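# Move the round filter cartridge from panel to tray

## Task

Remove the round filter cartridge from the service panel and set it down on the tray's floor, either lying on its side or standing upright. At the moment of final release the cartridge must be above the tray, and the tray must stay level on the table. Missing any one of these fails the task. Anything that is in place only because the robot is holding it does not count. Finish by opening the gripper and moving the arm away.

## Robot and tools

Robot: two arms, left_arm and right_arm, each ending in a parallel two-finger gripper with a wrist force-torque sensor. The names are labels only; in the scene, left_arm sits on the +y side. Cameras: cam_high, cam_low, cam_left_wrist, cam_right_wrist, each 896x504 pixels.

Frame: a single scene frame for everything. Origin on the table surface midway between the arms, +x pointing out over the table, +z up. Positions are in metres; orientations are quaternions written w first (qw, qx, qy, qz). On the gripper, the fingers extend along its +z axis and close along its x axis. The reported position is the point between the pads; fingertips go 17.5 mm past it. A flat block about 9 cm long projects toward the gripper's -y side and rotates with it, so watch its clearance. Printed hand positions can be a little off, more so at long reach.

The row: every arm command is one row of 20 numbers covering both arms, even when only one moves. Order: left x, y, z, qw, qx, qy, qz, left gripper position, force_limit, speed, then the same ten for the right arm. x, y, z and the quaternion are an absolute target pose for that gripper in the scene frame, not an offset. The final three numbers per arm are each in [-1, 1]: position +1 is open 50 mm, about -0.65 is pads touching, -1 means close until something blocks them; force_limit maps -1/0/+1 to roughly 20/102/185 N per pad (actual grip may run about 17 % higher); speed maps -1/0/+1 to 20/85/150 mm/s of gap change. To leave an arm alone, repeat its previous pose and its three gripper numbers exactly; a 0 is a real command. Use the same target quaternion each time to hold orientation rather than copying the drifting reported one. A target more than 0.6 m from the arm's last reported position along any gripper axis is refused. Each step the controller clips the target to within 100 mm and 16 degrees of the measured pose, with position favoured over orientation; motion trails commands by about 0.17 s.

Tools:
- execute_actions {"actions": [...], "pictures": bool}. Empty list: just report state (with pictures). One action {"rows": [[20 numbers], ...], "steps": n}: up to 15 rows, n from 11 to 15 control steps of 1/30 s; each row runs one step and the last row repeats. One wait {"steps": n} up to 300, counted from the previous result. The last 11 steps of an action run after the result is returned, while you compose the next reply; after an action each arm continues only to its last clipped pose.
- move {"target": [20 numbers], "speed": m/s 0.002-0.5 (default 0.25; turning up to twice that in rad/s), "stop_force": N 13-80}. Straight-line paths to absolute poses, ending together, 0.5-10 s. Paths ignore obstacles and the other arm. With stop_force, an arm halts when its sensor feels that much extra resistance along its direction of travel, then backs off two steps; use it only with very slow speed, not when the gripper is rotating, and not when lifting away from a surface it presses on. The result adds a move: line: done, off_target, moving, held, contact or fault, plus any limits (paced = pose was clipped; held = steps blocked) and each gripper's remaining distance.
- wait {"seconds": 0-10}: lets time pass with nothing new sent.
- zoom_image {"camera", "region": [x0, y0, x1, y1]} in pixels, at most 504x504, for a closer look.
- show_instructions: shows the reference images.
- finished_scene {"scene": number of the current scene}: ends and grades it; irreversible.

Result lines: a state line per arm with position, quaternion and velocities; Wrist force and Wrist torque in each gripper's own axes (offset up to about 5.5 N, noise up to about 3.4 N, saturating near 100 N; force points from the surface back into the arm; "no reading" is harmless). object_status: 0 moving, 1 blocked while opening, 2 blocked while closing (a real grasp), 3 reached the commanded opening or pads met (usually empty). Opening in mm is about (250 - position_measured) x 0.202. HELD marks steps not sent; "pose unreachable" names an arm whose command the clearance check altered. "Hand target" shows where the controller is currently driving each gripper.

Gripping: send -1 and keep it; confirm status 2. New force or speed values only take effect after a position change of at least 0.01; open first to re-grip softer. A grip at force_limit -1 can silently lose the object while still reading 2.

Suggested order: look and zoom to locate the cartridge, the panel and the tray; open the gripper, approach from above or the side, descend slowly, close at -1, lift the cartridge clear of the panel, carry it over the tray, lower it gently onto the tray floor, open, then raise the arm away. Check with the cameras that it rests inside the tray and the tray is level before finishing.

Avoid: stiff arms pressing targets past a firm surface (torque or 150 N force faults stop the arm for 10 s); fast impacts; the arms touching each other; dropping or flinging the cartridge; tilting or dragging the tray; knocking anything off the table; holding loads for long, which heats motors (warning at 70 °C, brake stop at 85 °C). Loose objects may occasionally get nudged by outside pushes, so recheck before releasing.

Each tool is called after "Request:" in YAML: its name, and indented under it one key for each argument.

Reference images:

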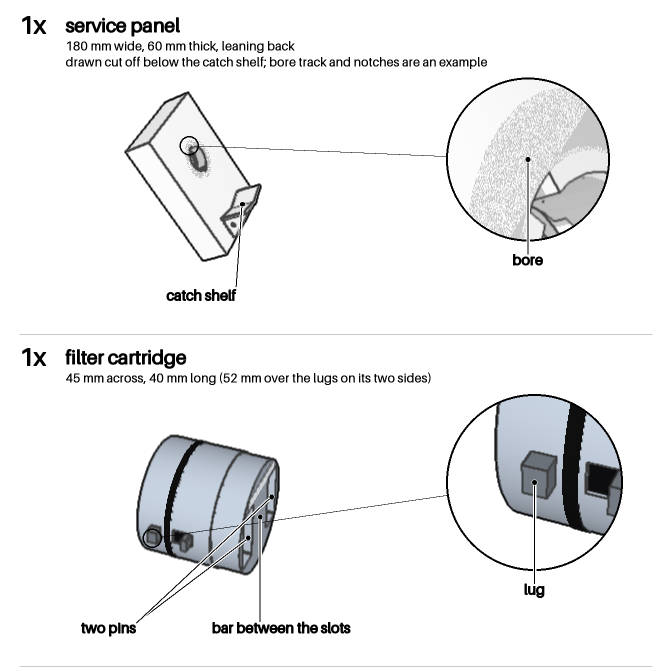

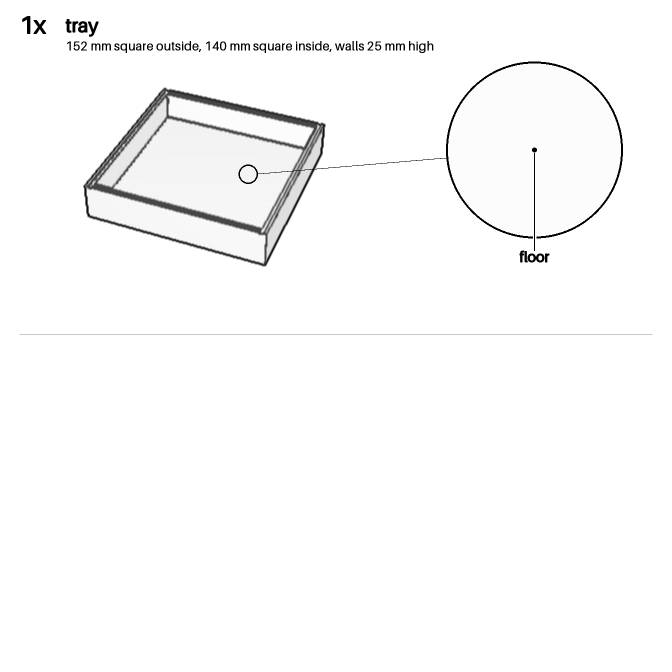

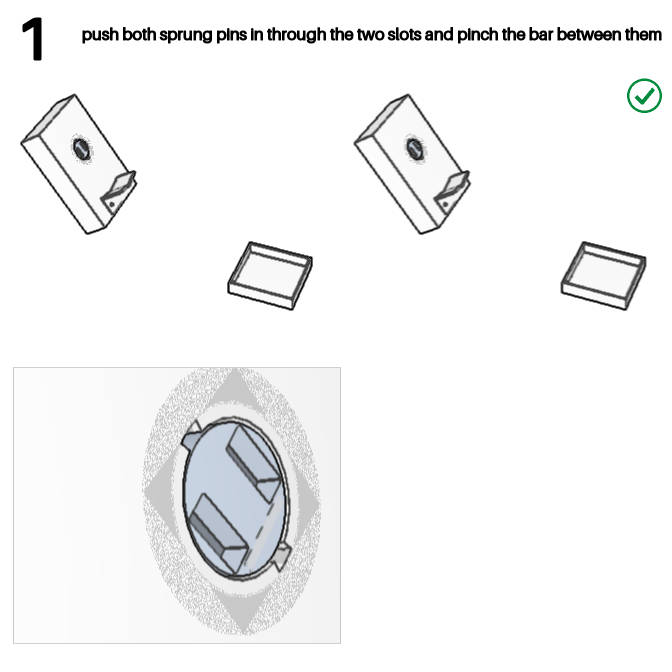

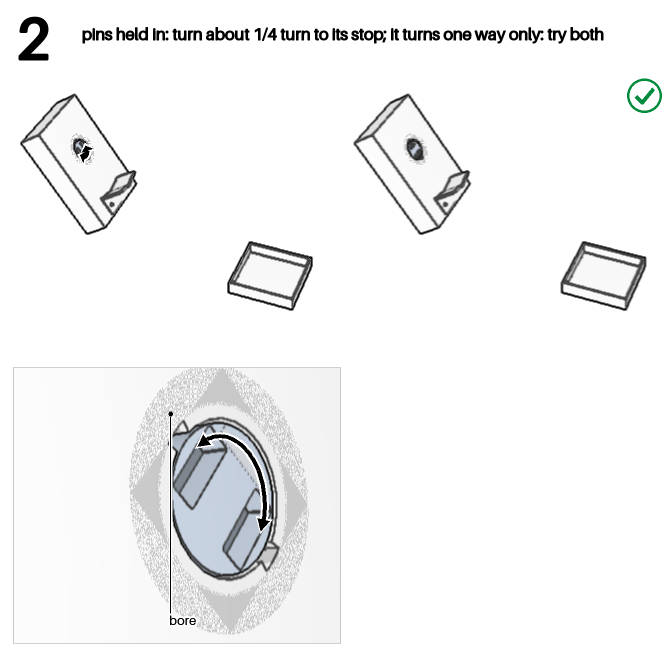

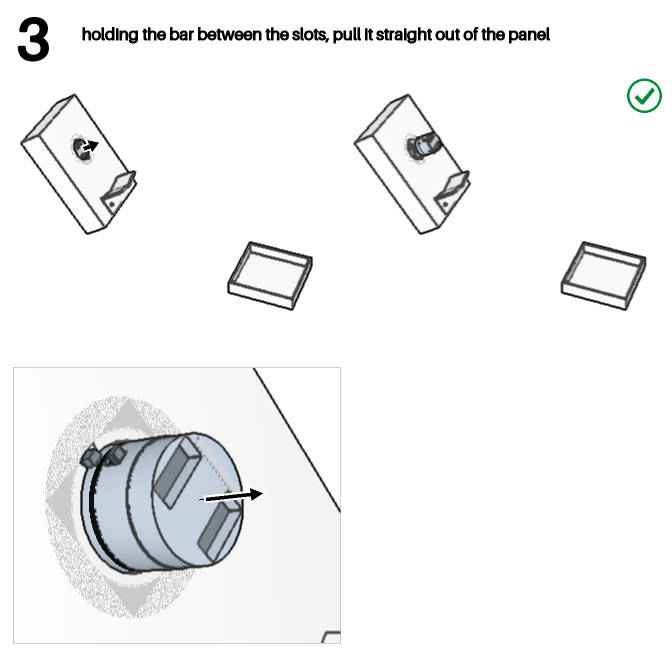

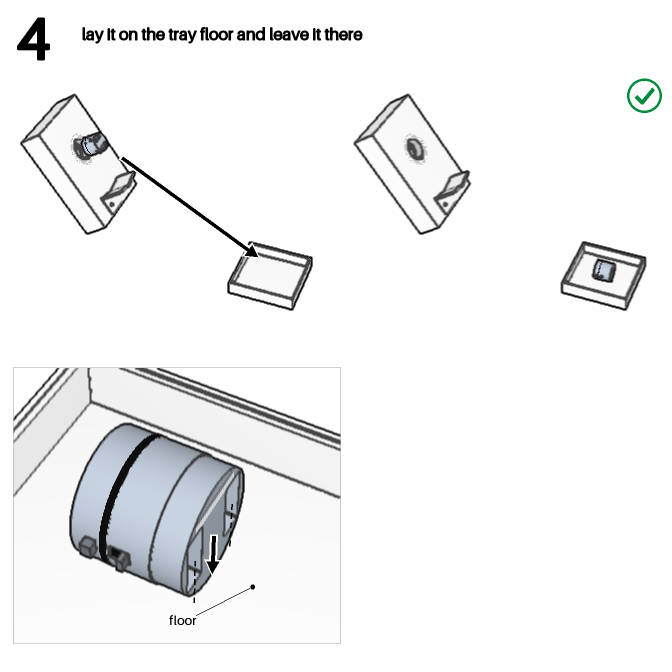

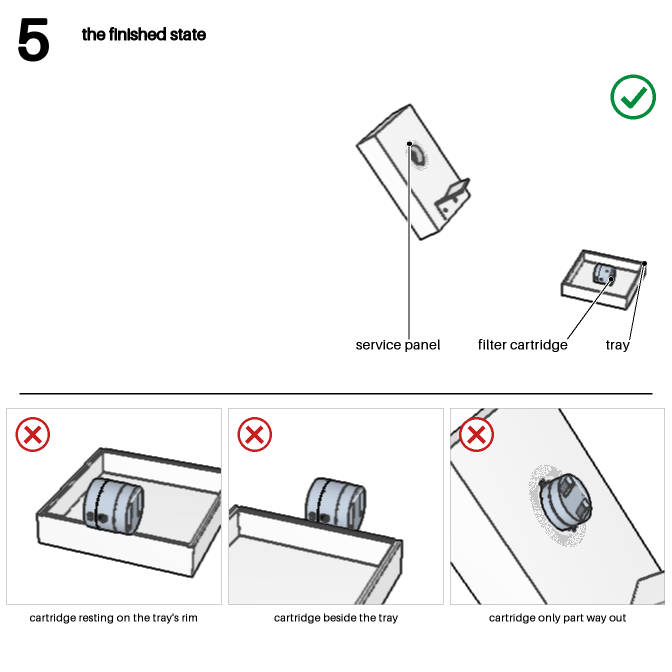

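## Session

I'll start by looking at the current state.

Request:
execute_actions:
  actions: []

Scene clock: 0.00 s of 4800.00 s.
left_arm: end_effector_position=(+0.6791, +0.6778, +0.1767) position_measured=3 object_status=3 end_effector_quat_wxyz=(-0.000, +0.721, +0.693, -0.001) end_effector_velocity=(+0.000, -0.000, +0.001) end_effector_angular_velocity=(+0.001, -0.002, -0.002) | right_arm: end_effector_position=(+0.1081, +0.4180, +0.1029) position_measured=3 object_status=3 end_effector_quat_wxyz=(+0.406, +0.652, -0.424, -0.480) end_effector_velocity=(-0.000, -0.000, -0.000) end_effector_angular_velocity=(-0.001, +0.000, +0.000)
Joint positions: left_arm=[-0.279 -1.555  2.144 -2.158 -1.572 -0.282] | right_arm=[ 4.394 -2.518 -1.066 -2.196  2.692 -2.973]
Joint velocities: left_arm=[-0.001 -0.001 -0.    -0.001  0.001  0.001] | right_arm=[-0.    -0.    -0.    -0.001 -0.    -0.   ]
Wrist force (N, on the end effector, along its own x y z axes, offset not removed): no reading
Wrist torque (N m, same axes, about the end effector's origin, offset not removed): no reading
Hand target (left_arm): +0.679, +0.678, +0.177; -0.000, +0.721, +0.693, -0.001
Hand target (right_arm): +0.108, +0.418, +0.103; +0.406, +0.652, -0.424, -0.480

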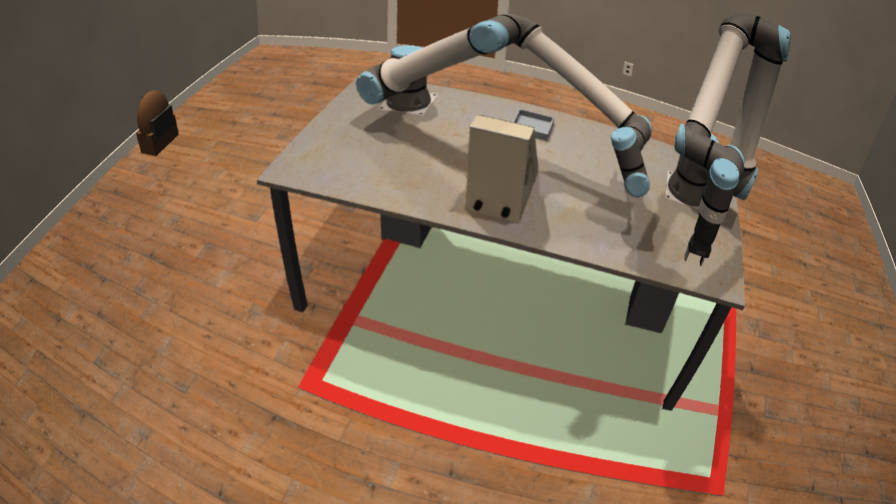

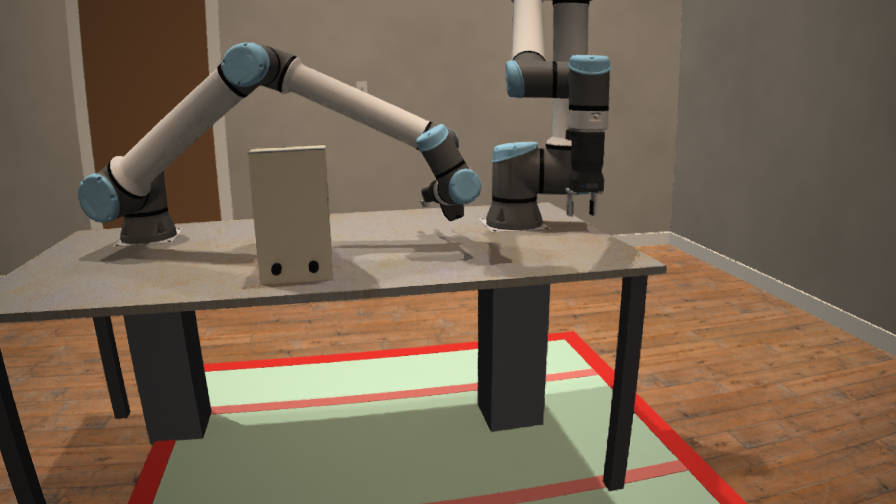

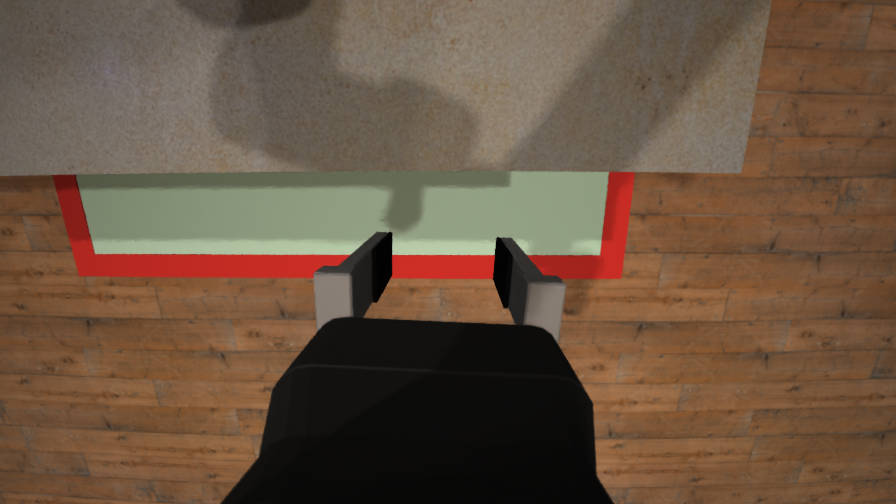

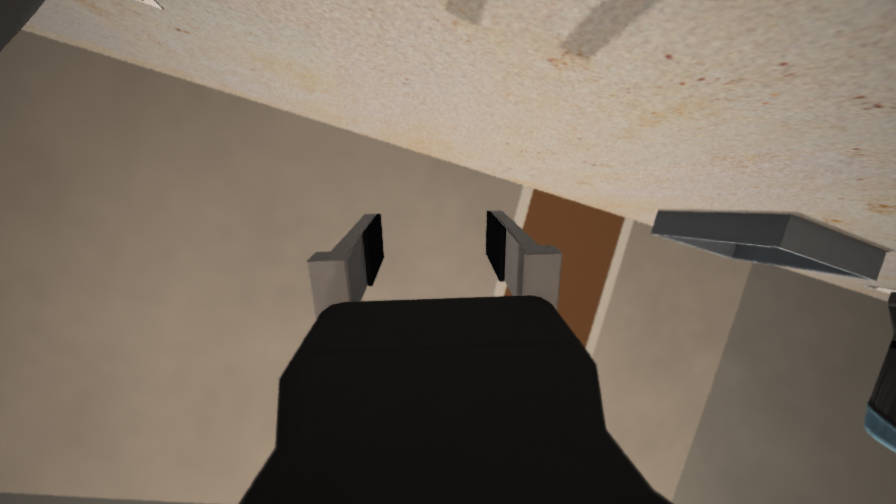

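Request:
zoom_image:
  camera: "cam_high"
  region: [400, 60, 680, 260]

Request:
zoom_image:
  camera: "cam_low"
  region: [200, 120, 500, 300]

Region (400, 60, 680, 260) of cam_high's 896x504 image, scaled by 1.800, with more detail than that image has; it fills the top 360 rows of this view, and the rest is white.

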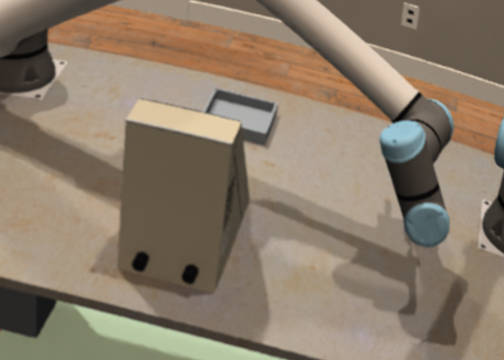

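Region (200, 120, 500, 300) of cam_low's 896x504 image, scaled by 1.680, with more detail than that image has; it fills the top 302 rows of this view, and the rest is white.

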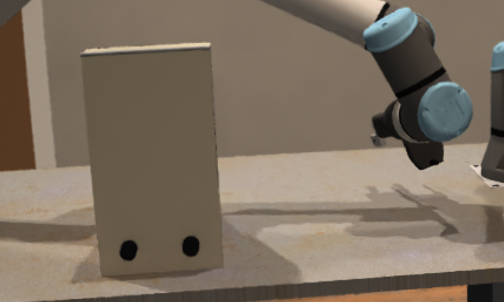

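Request:
move:
  target: [0.6791, 0.6778, 0.1767, 0.0, 0.721, 0.693, -0.001, 1, 0, 0, 0.08, 0.02, 0.42, 0.3536, -0.612, 0.612, -0.3536, 1, 0, 0]
  speed: 0.25

Scene clock: 10.30 s of 4800.00 s.
left_arm: end_effector_position=(+0.6791, +0.6778, +0.1767) position_measured=3 object_status=3 end_effector_quat_wxyz=(-0.000, +0.721, +0.693, -0.001) end_effector_velocity=(+0.000, -0.000, +0.000) end_effector_angular_velocity=(+0.002, +0.000, -0.001) | right_arm: end_effector_position=(+0.0800, +0.0200, +0.4194) position_measured=3 object_status=3 end_effector_quat_wxyz=(-0.354, +0.612, -0.613, +0.353) end_effector_velocity=(-0.001, -0.002, +0.000) end_effector_angular_velocity=(+0.000, -0.012, -0.007)
Joint positions: left_arm=[-0.279 -1.555  2.143 -2.158 -1.573 -0.282] | right_arm=[ 5.204 -1.416 -2.008 -2.01   0.729 -0.7  ]
Joint velocities: left_arm=[-0.001  0.001 -0.001  0.001  0.001 -0.   ] | right_arm=[ 0.003 -0.005  0.002 -0.02  -0.001  0.022]
Wrist force (N, on the end effector, along its own x y z axes, offset not removed): left_arm=[2.1 -0.9 -3.2] | right_arm=[-2.1 -3.4 4.9]
Wrist torque (N m, same axes, about the end effector's origin, offset not removed): left_arm=[-0.42 -0.35 0.13] | right_arm=[-0.62 0.52 -0.22]
Hand target (left_arm): +0.679, +0.678, +0.177; -0.000, +0.721, +0.693, -0.001
Hand target (right_arm): +0.080, +0.020, +0.419; -0.354, +0.612, -0.613, +0.353
Off the commanded pose (left_arm): 0.000 m, 0 deg.
Off the commanded pose (right_arm): 0.001 m, 0 deg.
Kept back: nothing.
After step 90, 1.83 s passed at rest.
move: done

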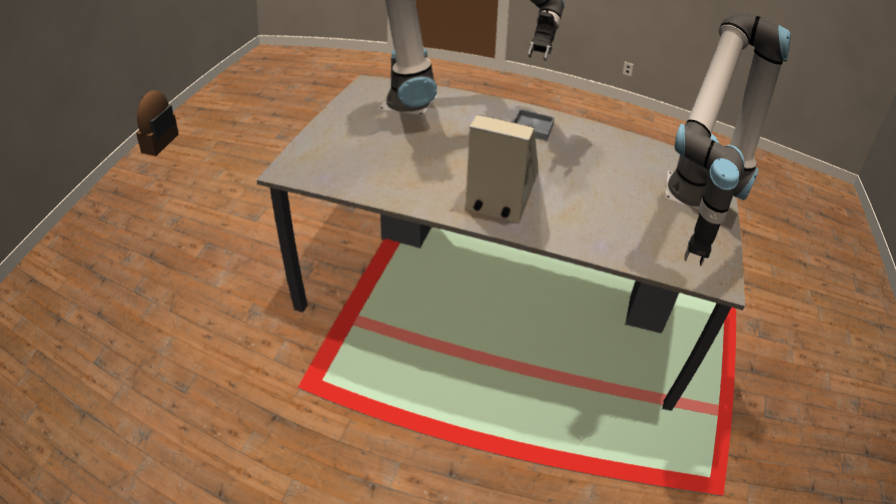

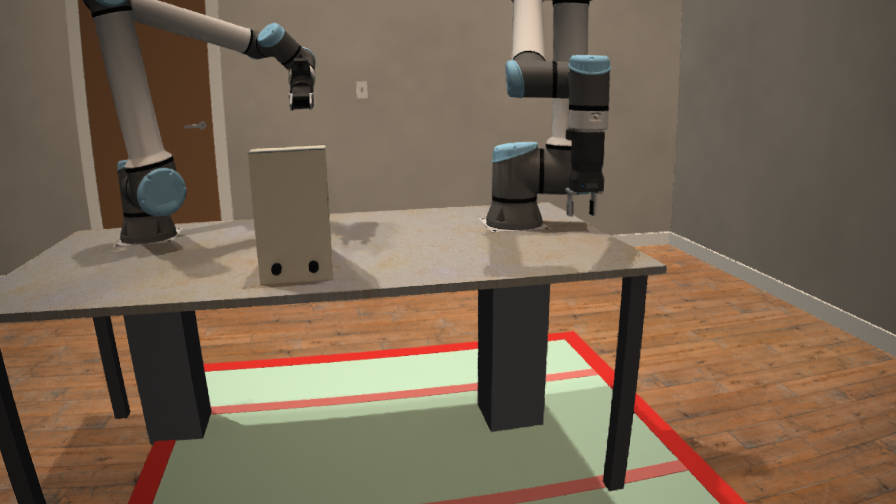

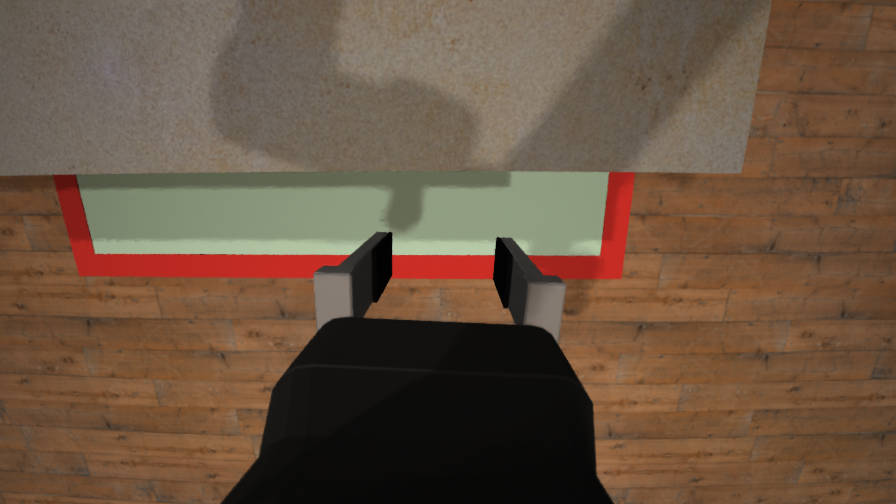

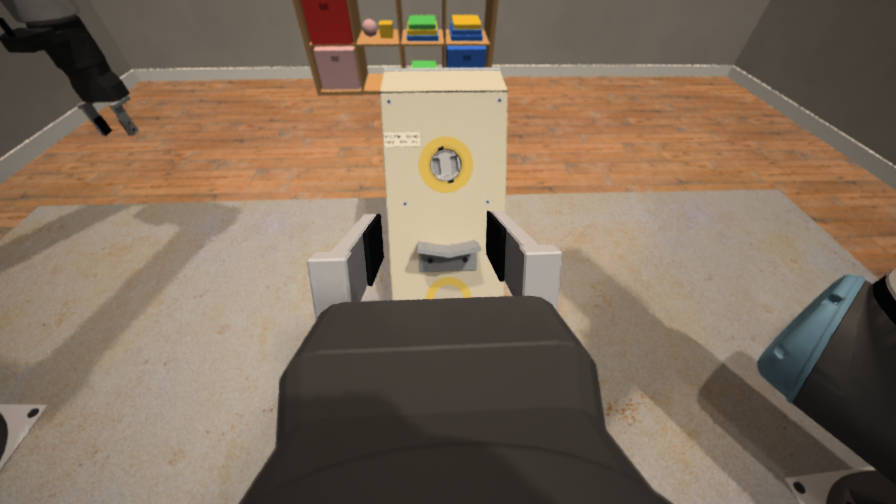

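Request:
zoom_image:
  camera: "cam_right_wrist"
  region: [360, 50, 540, 310]

Region (360, 50, 540, 310) of cam_right_wrist's 896x504 image, scaled by 1.938, with more detail than that image has; it fills the left 349 columns of this view, and the rest is white.

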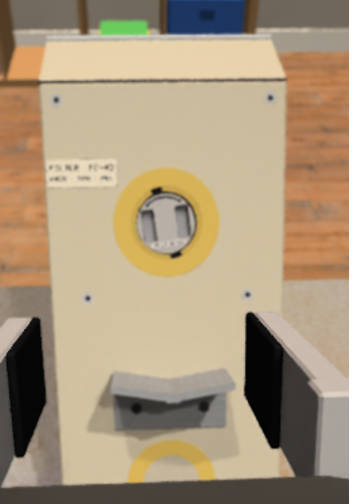

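Request:
zoom_image:
  camera: "cam_right_wrist"
  region: [370, 60, 520, 210]

Region (370, 60, 520, 210) of cam_right_wrist's 896x504 image, scaled by 3.360, with more detail than that image has.

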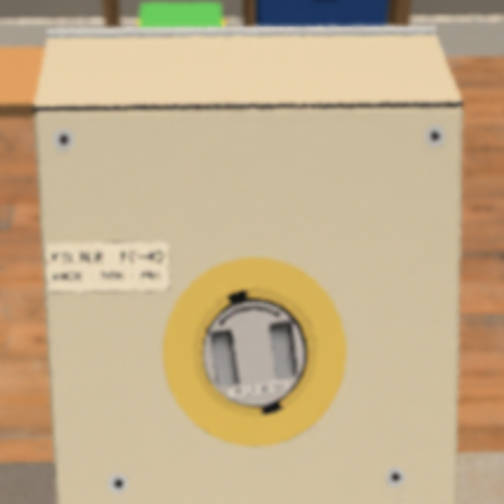

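Request:
move:
  target: [0.6791, 0.6778, 0.1767, 0.0, 0.721, 0.693, -0.001, 1, 0, 0, 0.2099, 0.02, 0.345, 0.3536, -0.612, 0.612, -0.3536, 1, 0, 0]
  speed: 0.15

Scene clock: 14.73 s of 4800.00 s.
left_arm: end_effector_position=(+0.6791, +0.6778, +0.1767) position_measured=3 object_status=3 end_effector_quat_wxyz=(-0.000, +0.721, +0.693, -0.001) end_effector_velocity=(-0.001, +0.000, -0.001) end_effector_angular_velocity=(+0.001, +0.002, -0.000) | right_arm: end_effector_position=(+0.2095, +0.0198, +0.3451) position_measured=3 object_status=3 end_effector_quat_wxyz=(-0.354, +0.612, -0.612, +0.354) end_effector_velocity=(+0.002, +0.001, -0.002) end_effector_angular_velocity=(-0.000, +0.001, +0.001)
Joint positions: left_arm=[-0.279 -1.555  2.143 -2.158 -1.573 -0.282] | right_arm=[ 4.984 -1.429 -2.18  -1.597  0.603 -0.992]
Joint velocities: left_arm=[-0.     0.001  0.001  0.    -0.    -0.   ] | right_arm=[-0.004 -0.002 -0.003  0.012 -0.001 -0.01 ]
Wrist force (N, on the end effector, along its own x y z axes, offset not removed): left_arm=[-1.0 -0.8 -5.9] | right_arm=[-2.2 2.1 2.2]
Wrist torque (N m, same axes, about the end effector's origin, offset not removed): left_arm=[-0.23 0.15 0.26] | right_arm=[0.30 0.74 -0.23]
Hand target (left_arm): +0.679, +0.678, +0.177; -0.000, +0.721, +0.693, -0.001
Hand target (right_arm): +0.210, +0.020, +0.345; -0.354, +0.612, -0.612, +0.354
Off the commanded pose (left_arm): 0.000 m, 0 deg.
Off the commanded pose (right_arm): 0.000 m, 0 deg.
Kept back: nothing.
move: done

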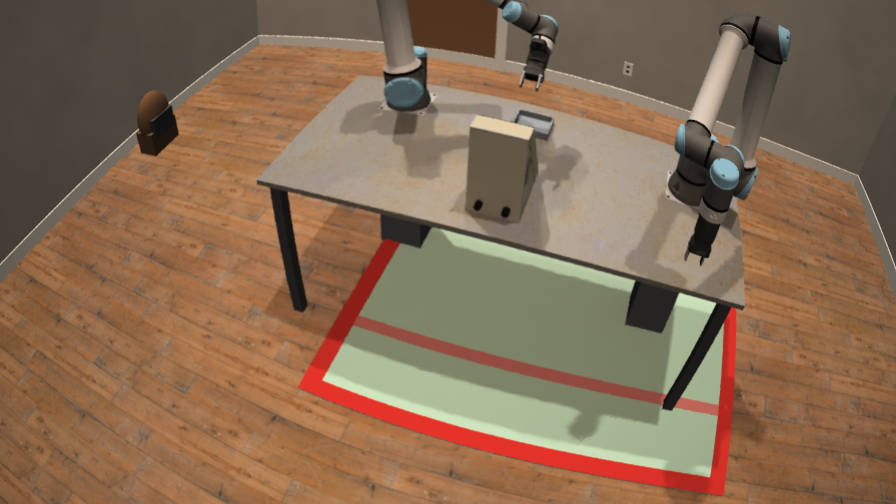

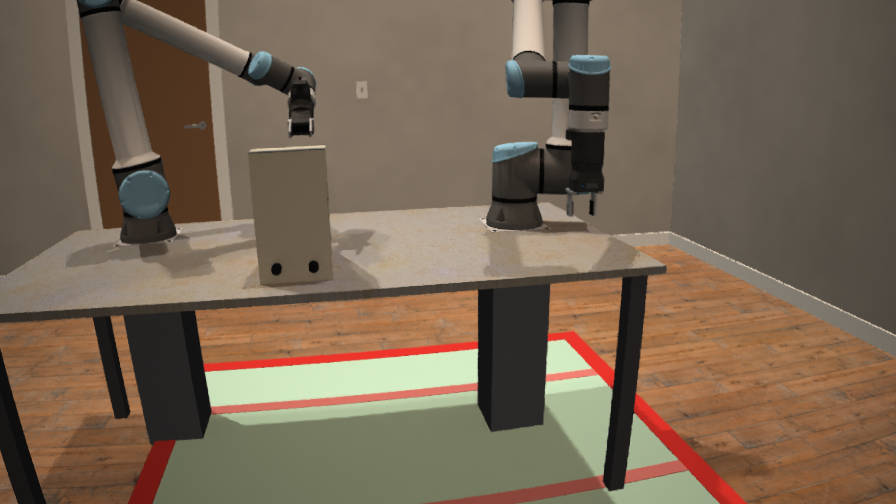

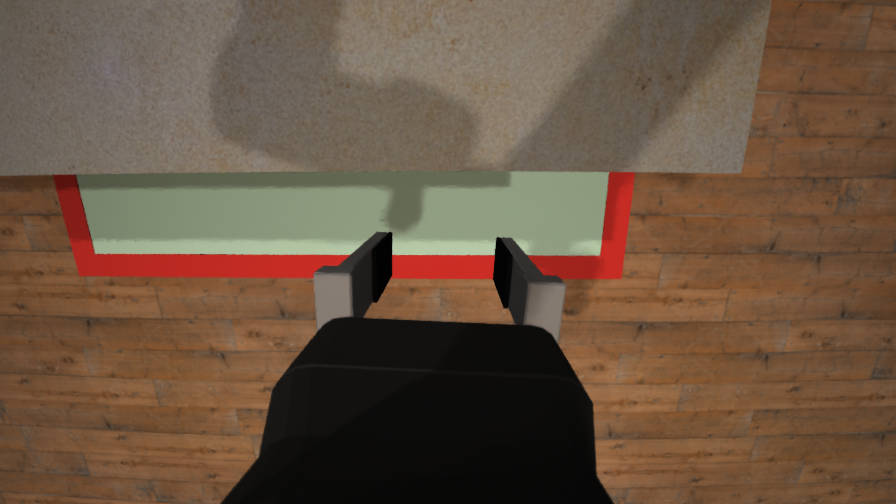

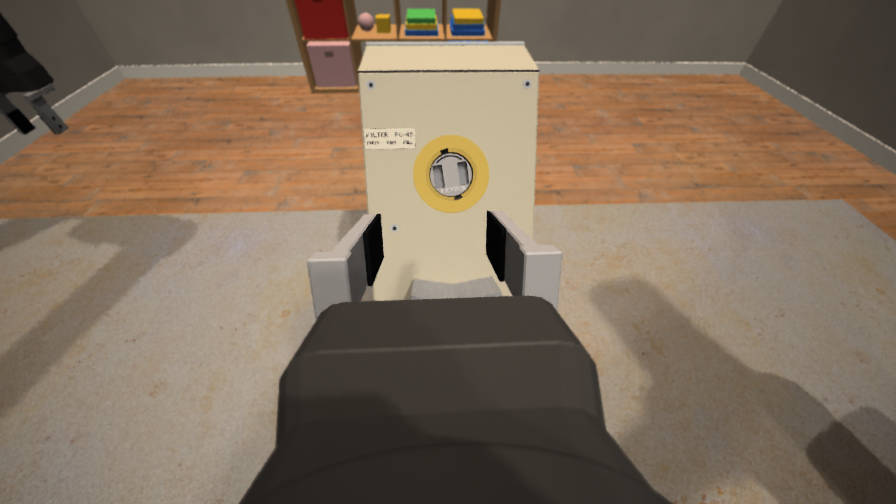

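Request:
zoom_image:
  camera: "cam_right_wrist"
  region: [345, 35, 555, 245]

Region (345, 35, 555, 245) of cam_right_wrist's 896x504 image, scaled by 2.400, with more detail than that image has.

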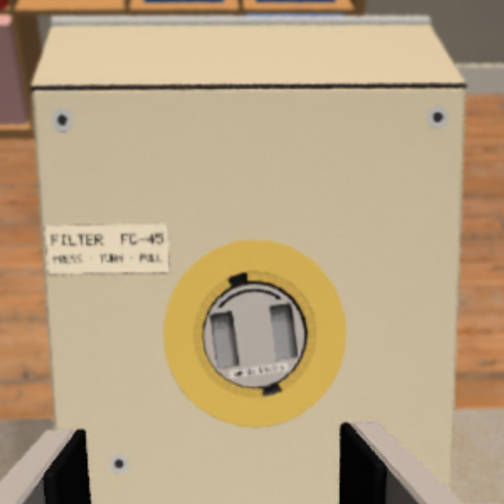

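Request:
zoom_image:
  camera: "cam_right_wrist"
  region: [300, 130, 570, 330]

Region (300, 130, 570, 330) of cam_right_wrist's 896x504 image, scaled by 1.867, with more detail than that image has; it fills the top 373 rows of this view, and the rest is white.

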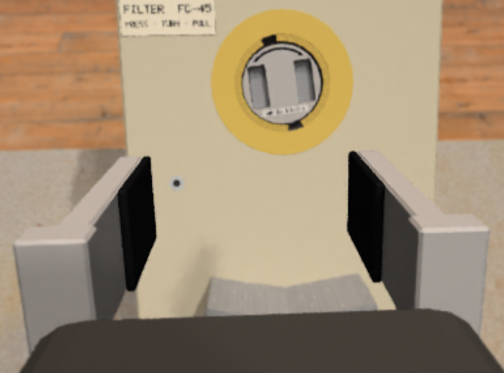

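Request:
move:
  target: [0.6791, 0.6778, 0.1767, 0.0, 0.721, 0.693, -0.001, 1, 0, 0, 0.3465, 0.0005, 0.285, 0.3060, -0.6643, 0.5877, -0.3458, 0.02, 0, 0]
  speed: 0.12

Scene clock: 21.33 s of 4800.00 s.
left_arm: end_effector_position=(+0.6791, +0.6778, +0.1767) position_measured=3 object_status=3 end_effector_quat_wxyz=(-0.000, +0.721, +0.693, -0.001) end_effector_velocity=(-0.000, -0.000, +0.001) end_effector_angular_velocity=(-0.001, -0.001, -0.001) | right_arm: end_effector_position=(+0.3460, +0.0003, +0.2851) position_measured=150 object_status=3 end_effector_quat_wxyz=(-0.306, +0.664, -0.588, +0.346) end_effector_velocity=(+0.002, +0.000, -0.001) end_effector_angular_velocity=(+0.000, +0.003, +0.004)
Joint positions: left_arm=[-0.279 -1.555  2.143 -2.158 -1.573 -0.282] | right_arm=[ 4.714 -1.496 -2.299 -0.982  0.612 -1.614]
Joint velocities: left_arm=[ 0.    -0.001 -0.     0.001 -0.     0.001] | right_arm=[-0.005 -0.003 -0.002  0.02   0.002 -0.017]
Wrist force (N, on the end effector, along its own x y z axes, offset not removed): left_arm=[-0.4 -0.9 -6.0] | right_arm=[-1.3 0.2 0.3]
Wrist torque (N m, same axes, about the end effector's origin, offset not removed): left_arm=[-0.33 0.10 0.28] | right_arm=[-0.13 0.27 -0.19]
Hand target (left_arm): +0.679, +0.678, +0.177; -0.000, +0.721, +0.693, -0.001
Hand target (right_arm): +0.346, +0.000, +0.285; -0.306, +0.664, -0.588, +0.346
Off the commanded pose (left_arm): 0.000 m, 0 deg.
Off the commanded pose (right_arm): 0.001 m, 0 deg.
Kept back: nothing.
After step 90, 1.80 s passed at rest.
move: done

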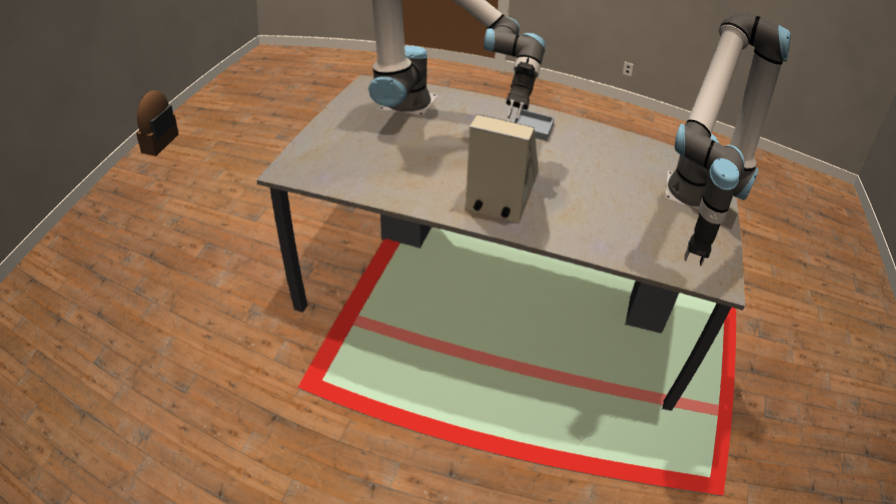

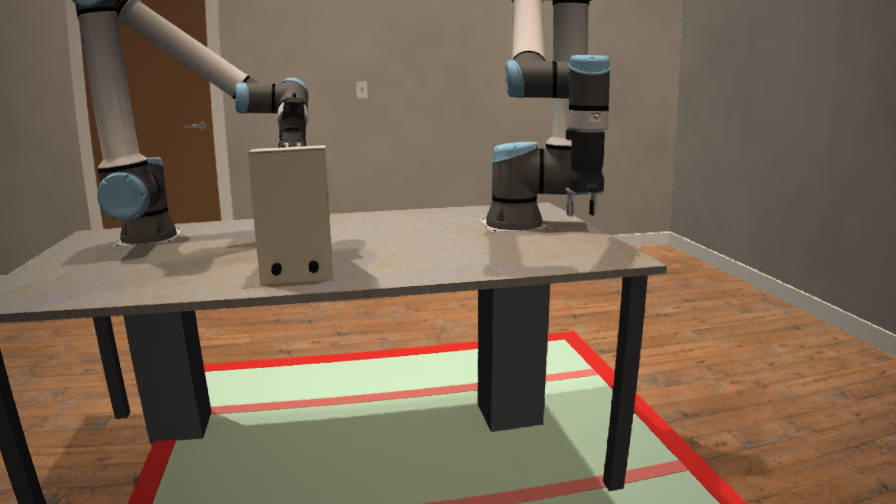

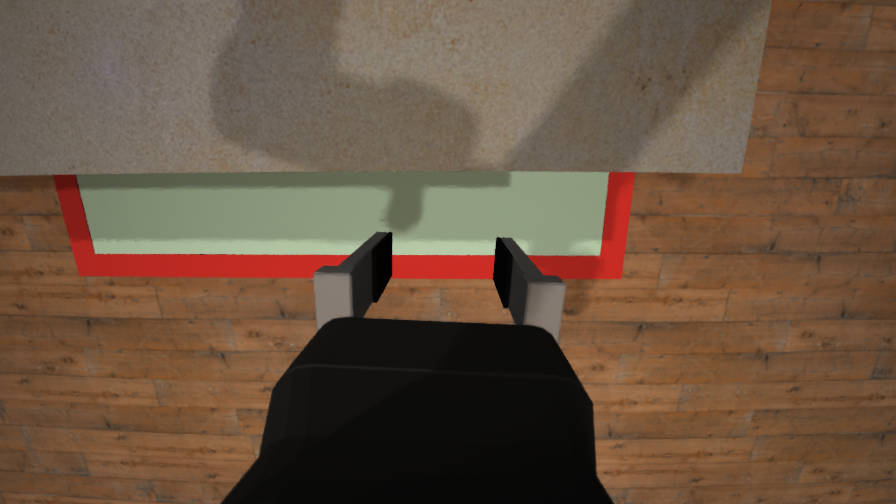

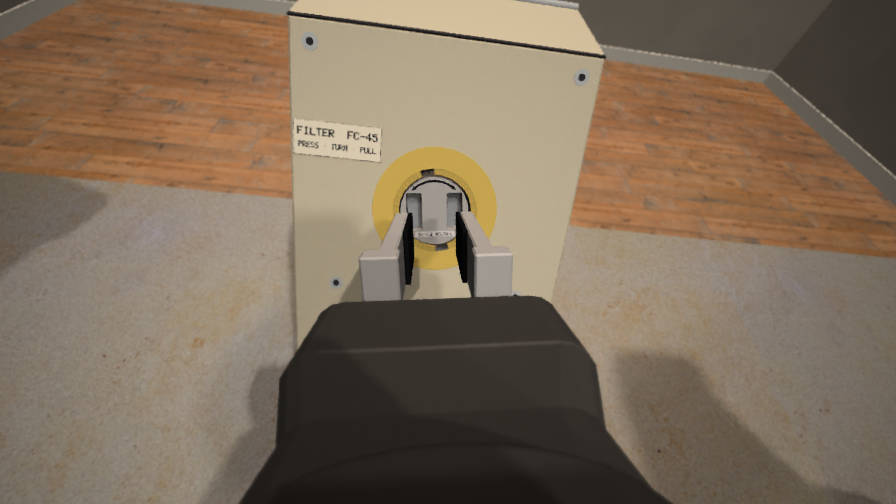

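Request:
zoom_image:
  camera: "cam_right_wrist"
  region: [365, 140, 505, 280]

Request:
zoom_image:
  camera: "cam_right_wrist"
  region: [270, 0, 630, 360]

Region (365, 140, 505, 280) of cam_right_wrist's 896x504 image, scaled by 3.600, with more detail than that image has.

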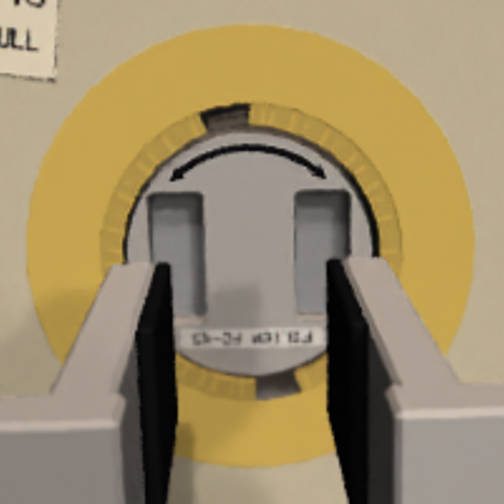

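Region (270, 0, 630, 360) of cam_right_wrist's 896x504 image, scaled by 1.400, with more detail than that image has.

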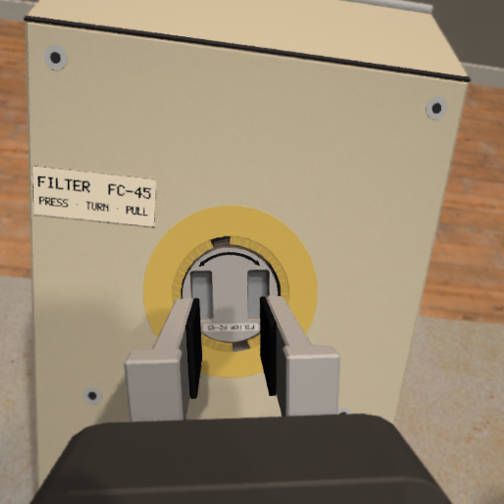

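Request:
zoom_image:
  camera: "cam_right_wrist"
  region: [275, 0, 345, 70]

Request:
zoom_image:
  camera: "cam_right_wrist"
  region: [550, 30, 620, 100]

Request:
zoom_image:
  camera: "cam_right_wrist"
  region: [280, 260, 350, 330]

Request:
zoom_image:
  camera: "cam_right_wrist"
  region: [500, 250, 570, 320]

Region (275, 0, 345, 70) of cam_right_wrist's 896x504 image, scaled by 7.200, with more detail than that image has.

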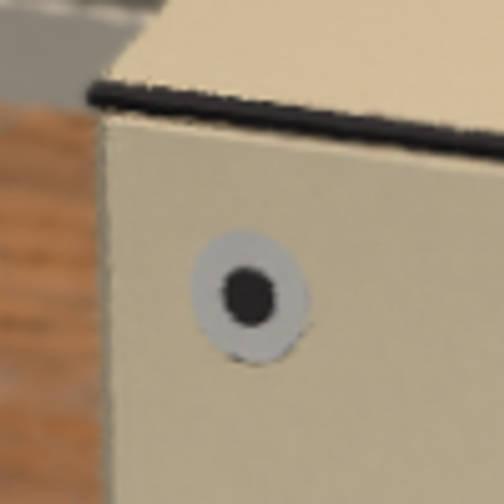

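Region (550, 30, 620, 100) of cam_right_wrist's 896x504 image, scaled by 7.200, with more detail than that image has.

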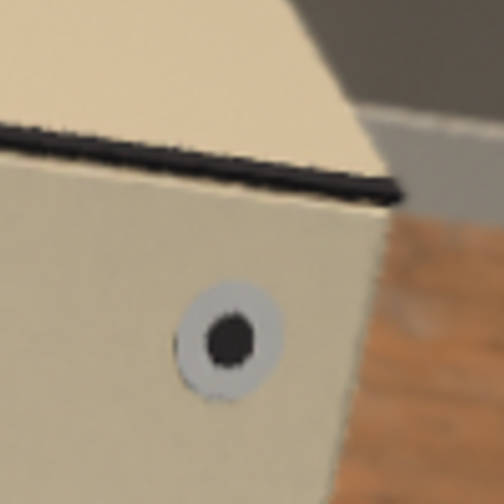

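Region (280, 260, 350, 330) of cam_right_wrist's 896x504 image, scaled by 7.200, with more detail than that image has.

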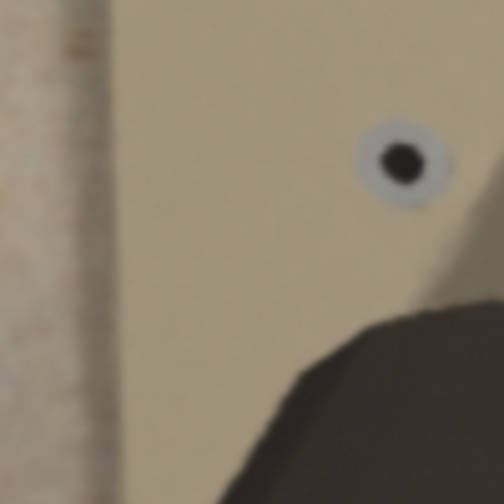

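Region (500, 250, 570, 320) of cam_right_wrist's 896x504 image, scaled by 7.200, with more detail than that image has.

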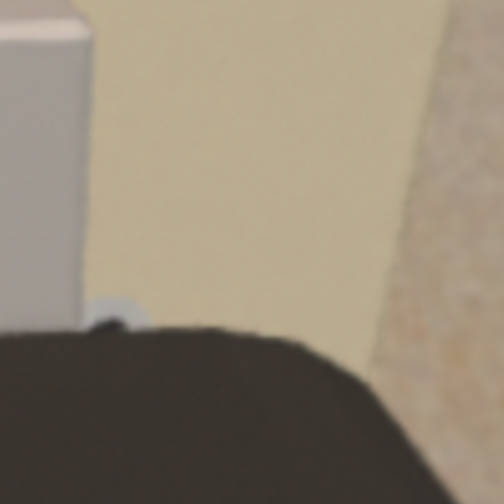

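Request:
move:
  target: [0.6791, 0.6778, 0.1767, 0.0, 0.721, 0.693, -0.001, 1, 0, 0, 0.3856, 0.0001, 0.2572, 0.3060, -0.6643, 0.5877, -0.3458, -0.02, 0, 0]
  speed: 0.05

Scene clock: 28.57 s of 4800.00 s.
left_arm: end_effector_position=(+0.6791, +0.6778, +0.1767) position_measured=3 object_status=3 end_effector_quat_wxyz=(-0.000, +0.721, +0.693, -0.001) end_effector_velocity=(+0.001, -0.001, +0.001) end_effector_angular_velocity=(-0.001, -0.000, +0.001) | right_arm: end_effector_position=(+0.3853, +0.0000, +0.2574) position_measured=155 object_status=3 end_effector_quat_wxyz=(-0.306, +0.664, -0.588, +0.346) end_effector_velocity=(+0.002, +0.000, -0.001) end_effector_angular_velocity=(-0.000, -0.000, +0.001)
Joint positions: left_arm=[-0.279 -1.555  2.143 -2.158 -1.573 -0.282] | right_arm=[ 4.64  -1.573 -2.318 -0.78   0.611 -1.743]
Joint velocities: left_arm=[-0.     0.    -0.002  0.001 -0.    -0.001] | right_arm=[-0.004 -0.005 -0.001  0.013  0.    -0.009]
Wrist force (N, on the end effector, along its own x y z axes, offset not removed): left_arm=[-2.7 -1.5 -3.9] | right_arm=[-0.8 1.0 4.4]
Wrist torque (N m, same axes, about the end effector's origin, offset not removed): left_arm=[-0.41 0.66 0.30] | right_arm=[0.39 0.21 -0.35]
Hand target (left_arm): +0.679, +0.678, +0.177; -0.000, +0.721, +0.693, -0.001
Hand target (right_arm): +0.386, +0.000, +0.257; -0.306, +0.664, -0.588, +0.346
Off the commanded pose (left_arm): 0.000 m, 0 deg.
Off the commanded pose (right_arm): 0.000 m, 0 deg.
Kept back: nothing.
After step 90, 2.87 s passed at rest.
move: done

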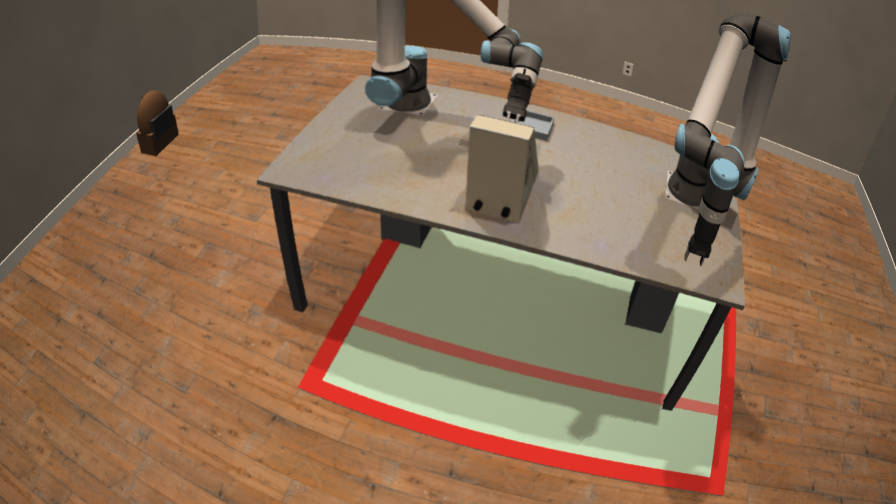

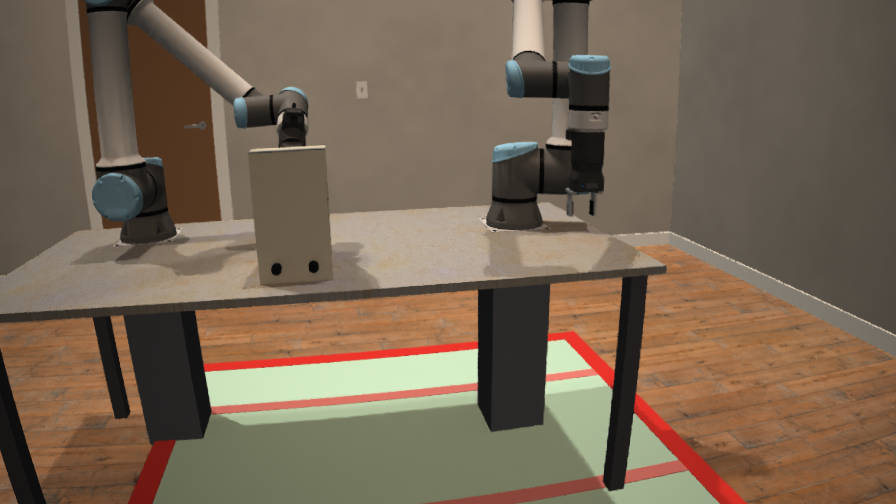

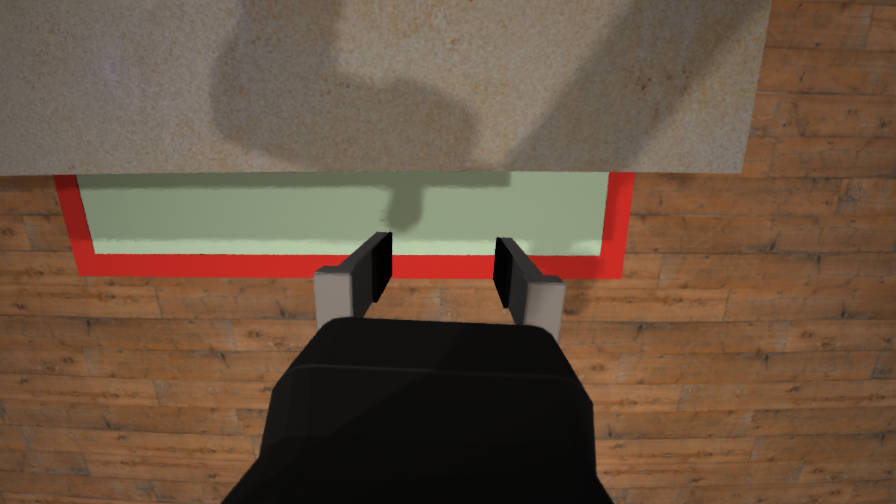

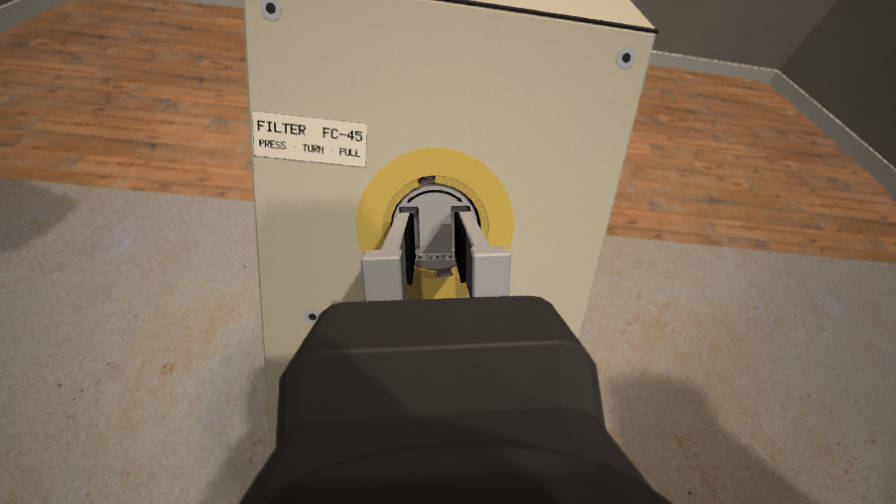

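Request:
zoom_image:
  camera: "cam_right_wrist"
  region: [375, 165, 495, 285]

Region (375, 165, 495, 285) of cam_right_wrist's 896x504 image, scaled by 4.200, with more detail than that image has.

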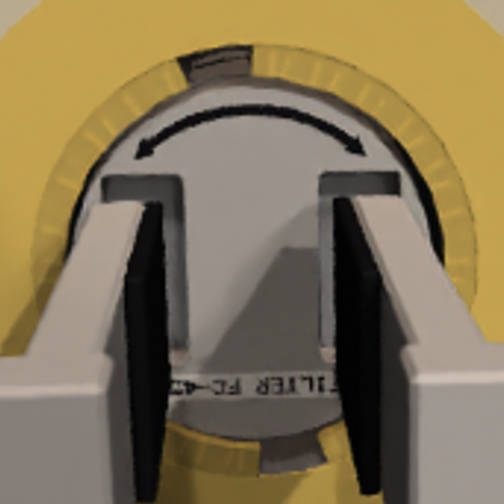

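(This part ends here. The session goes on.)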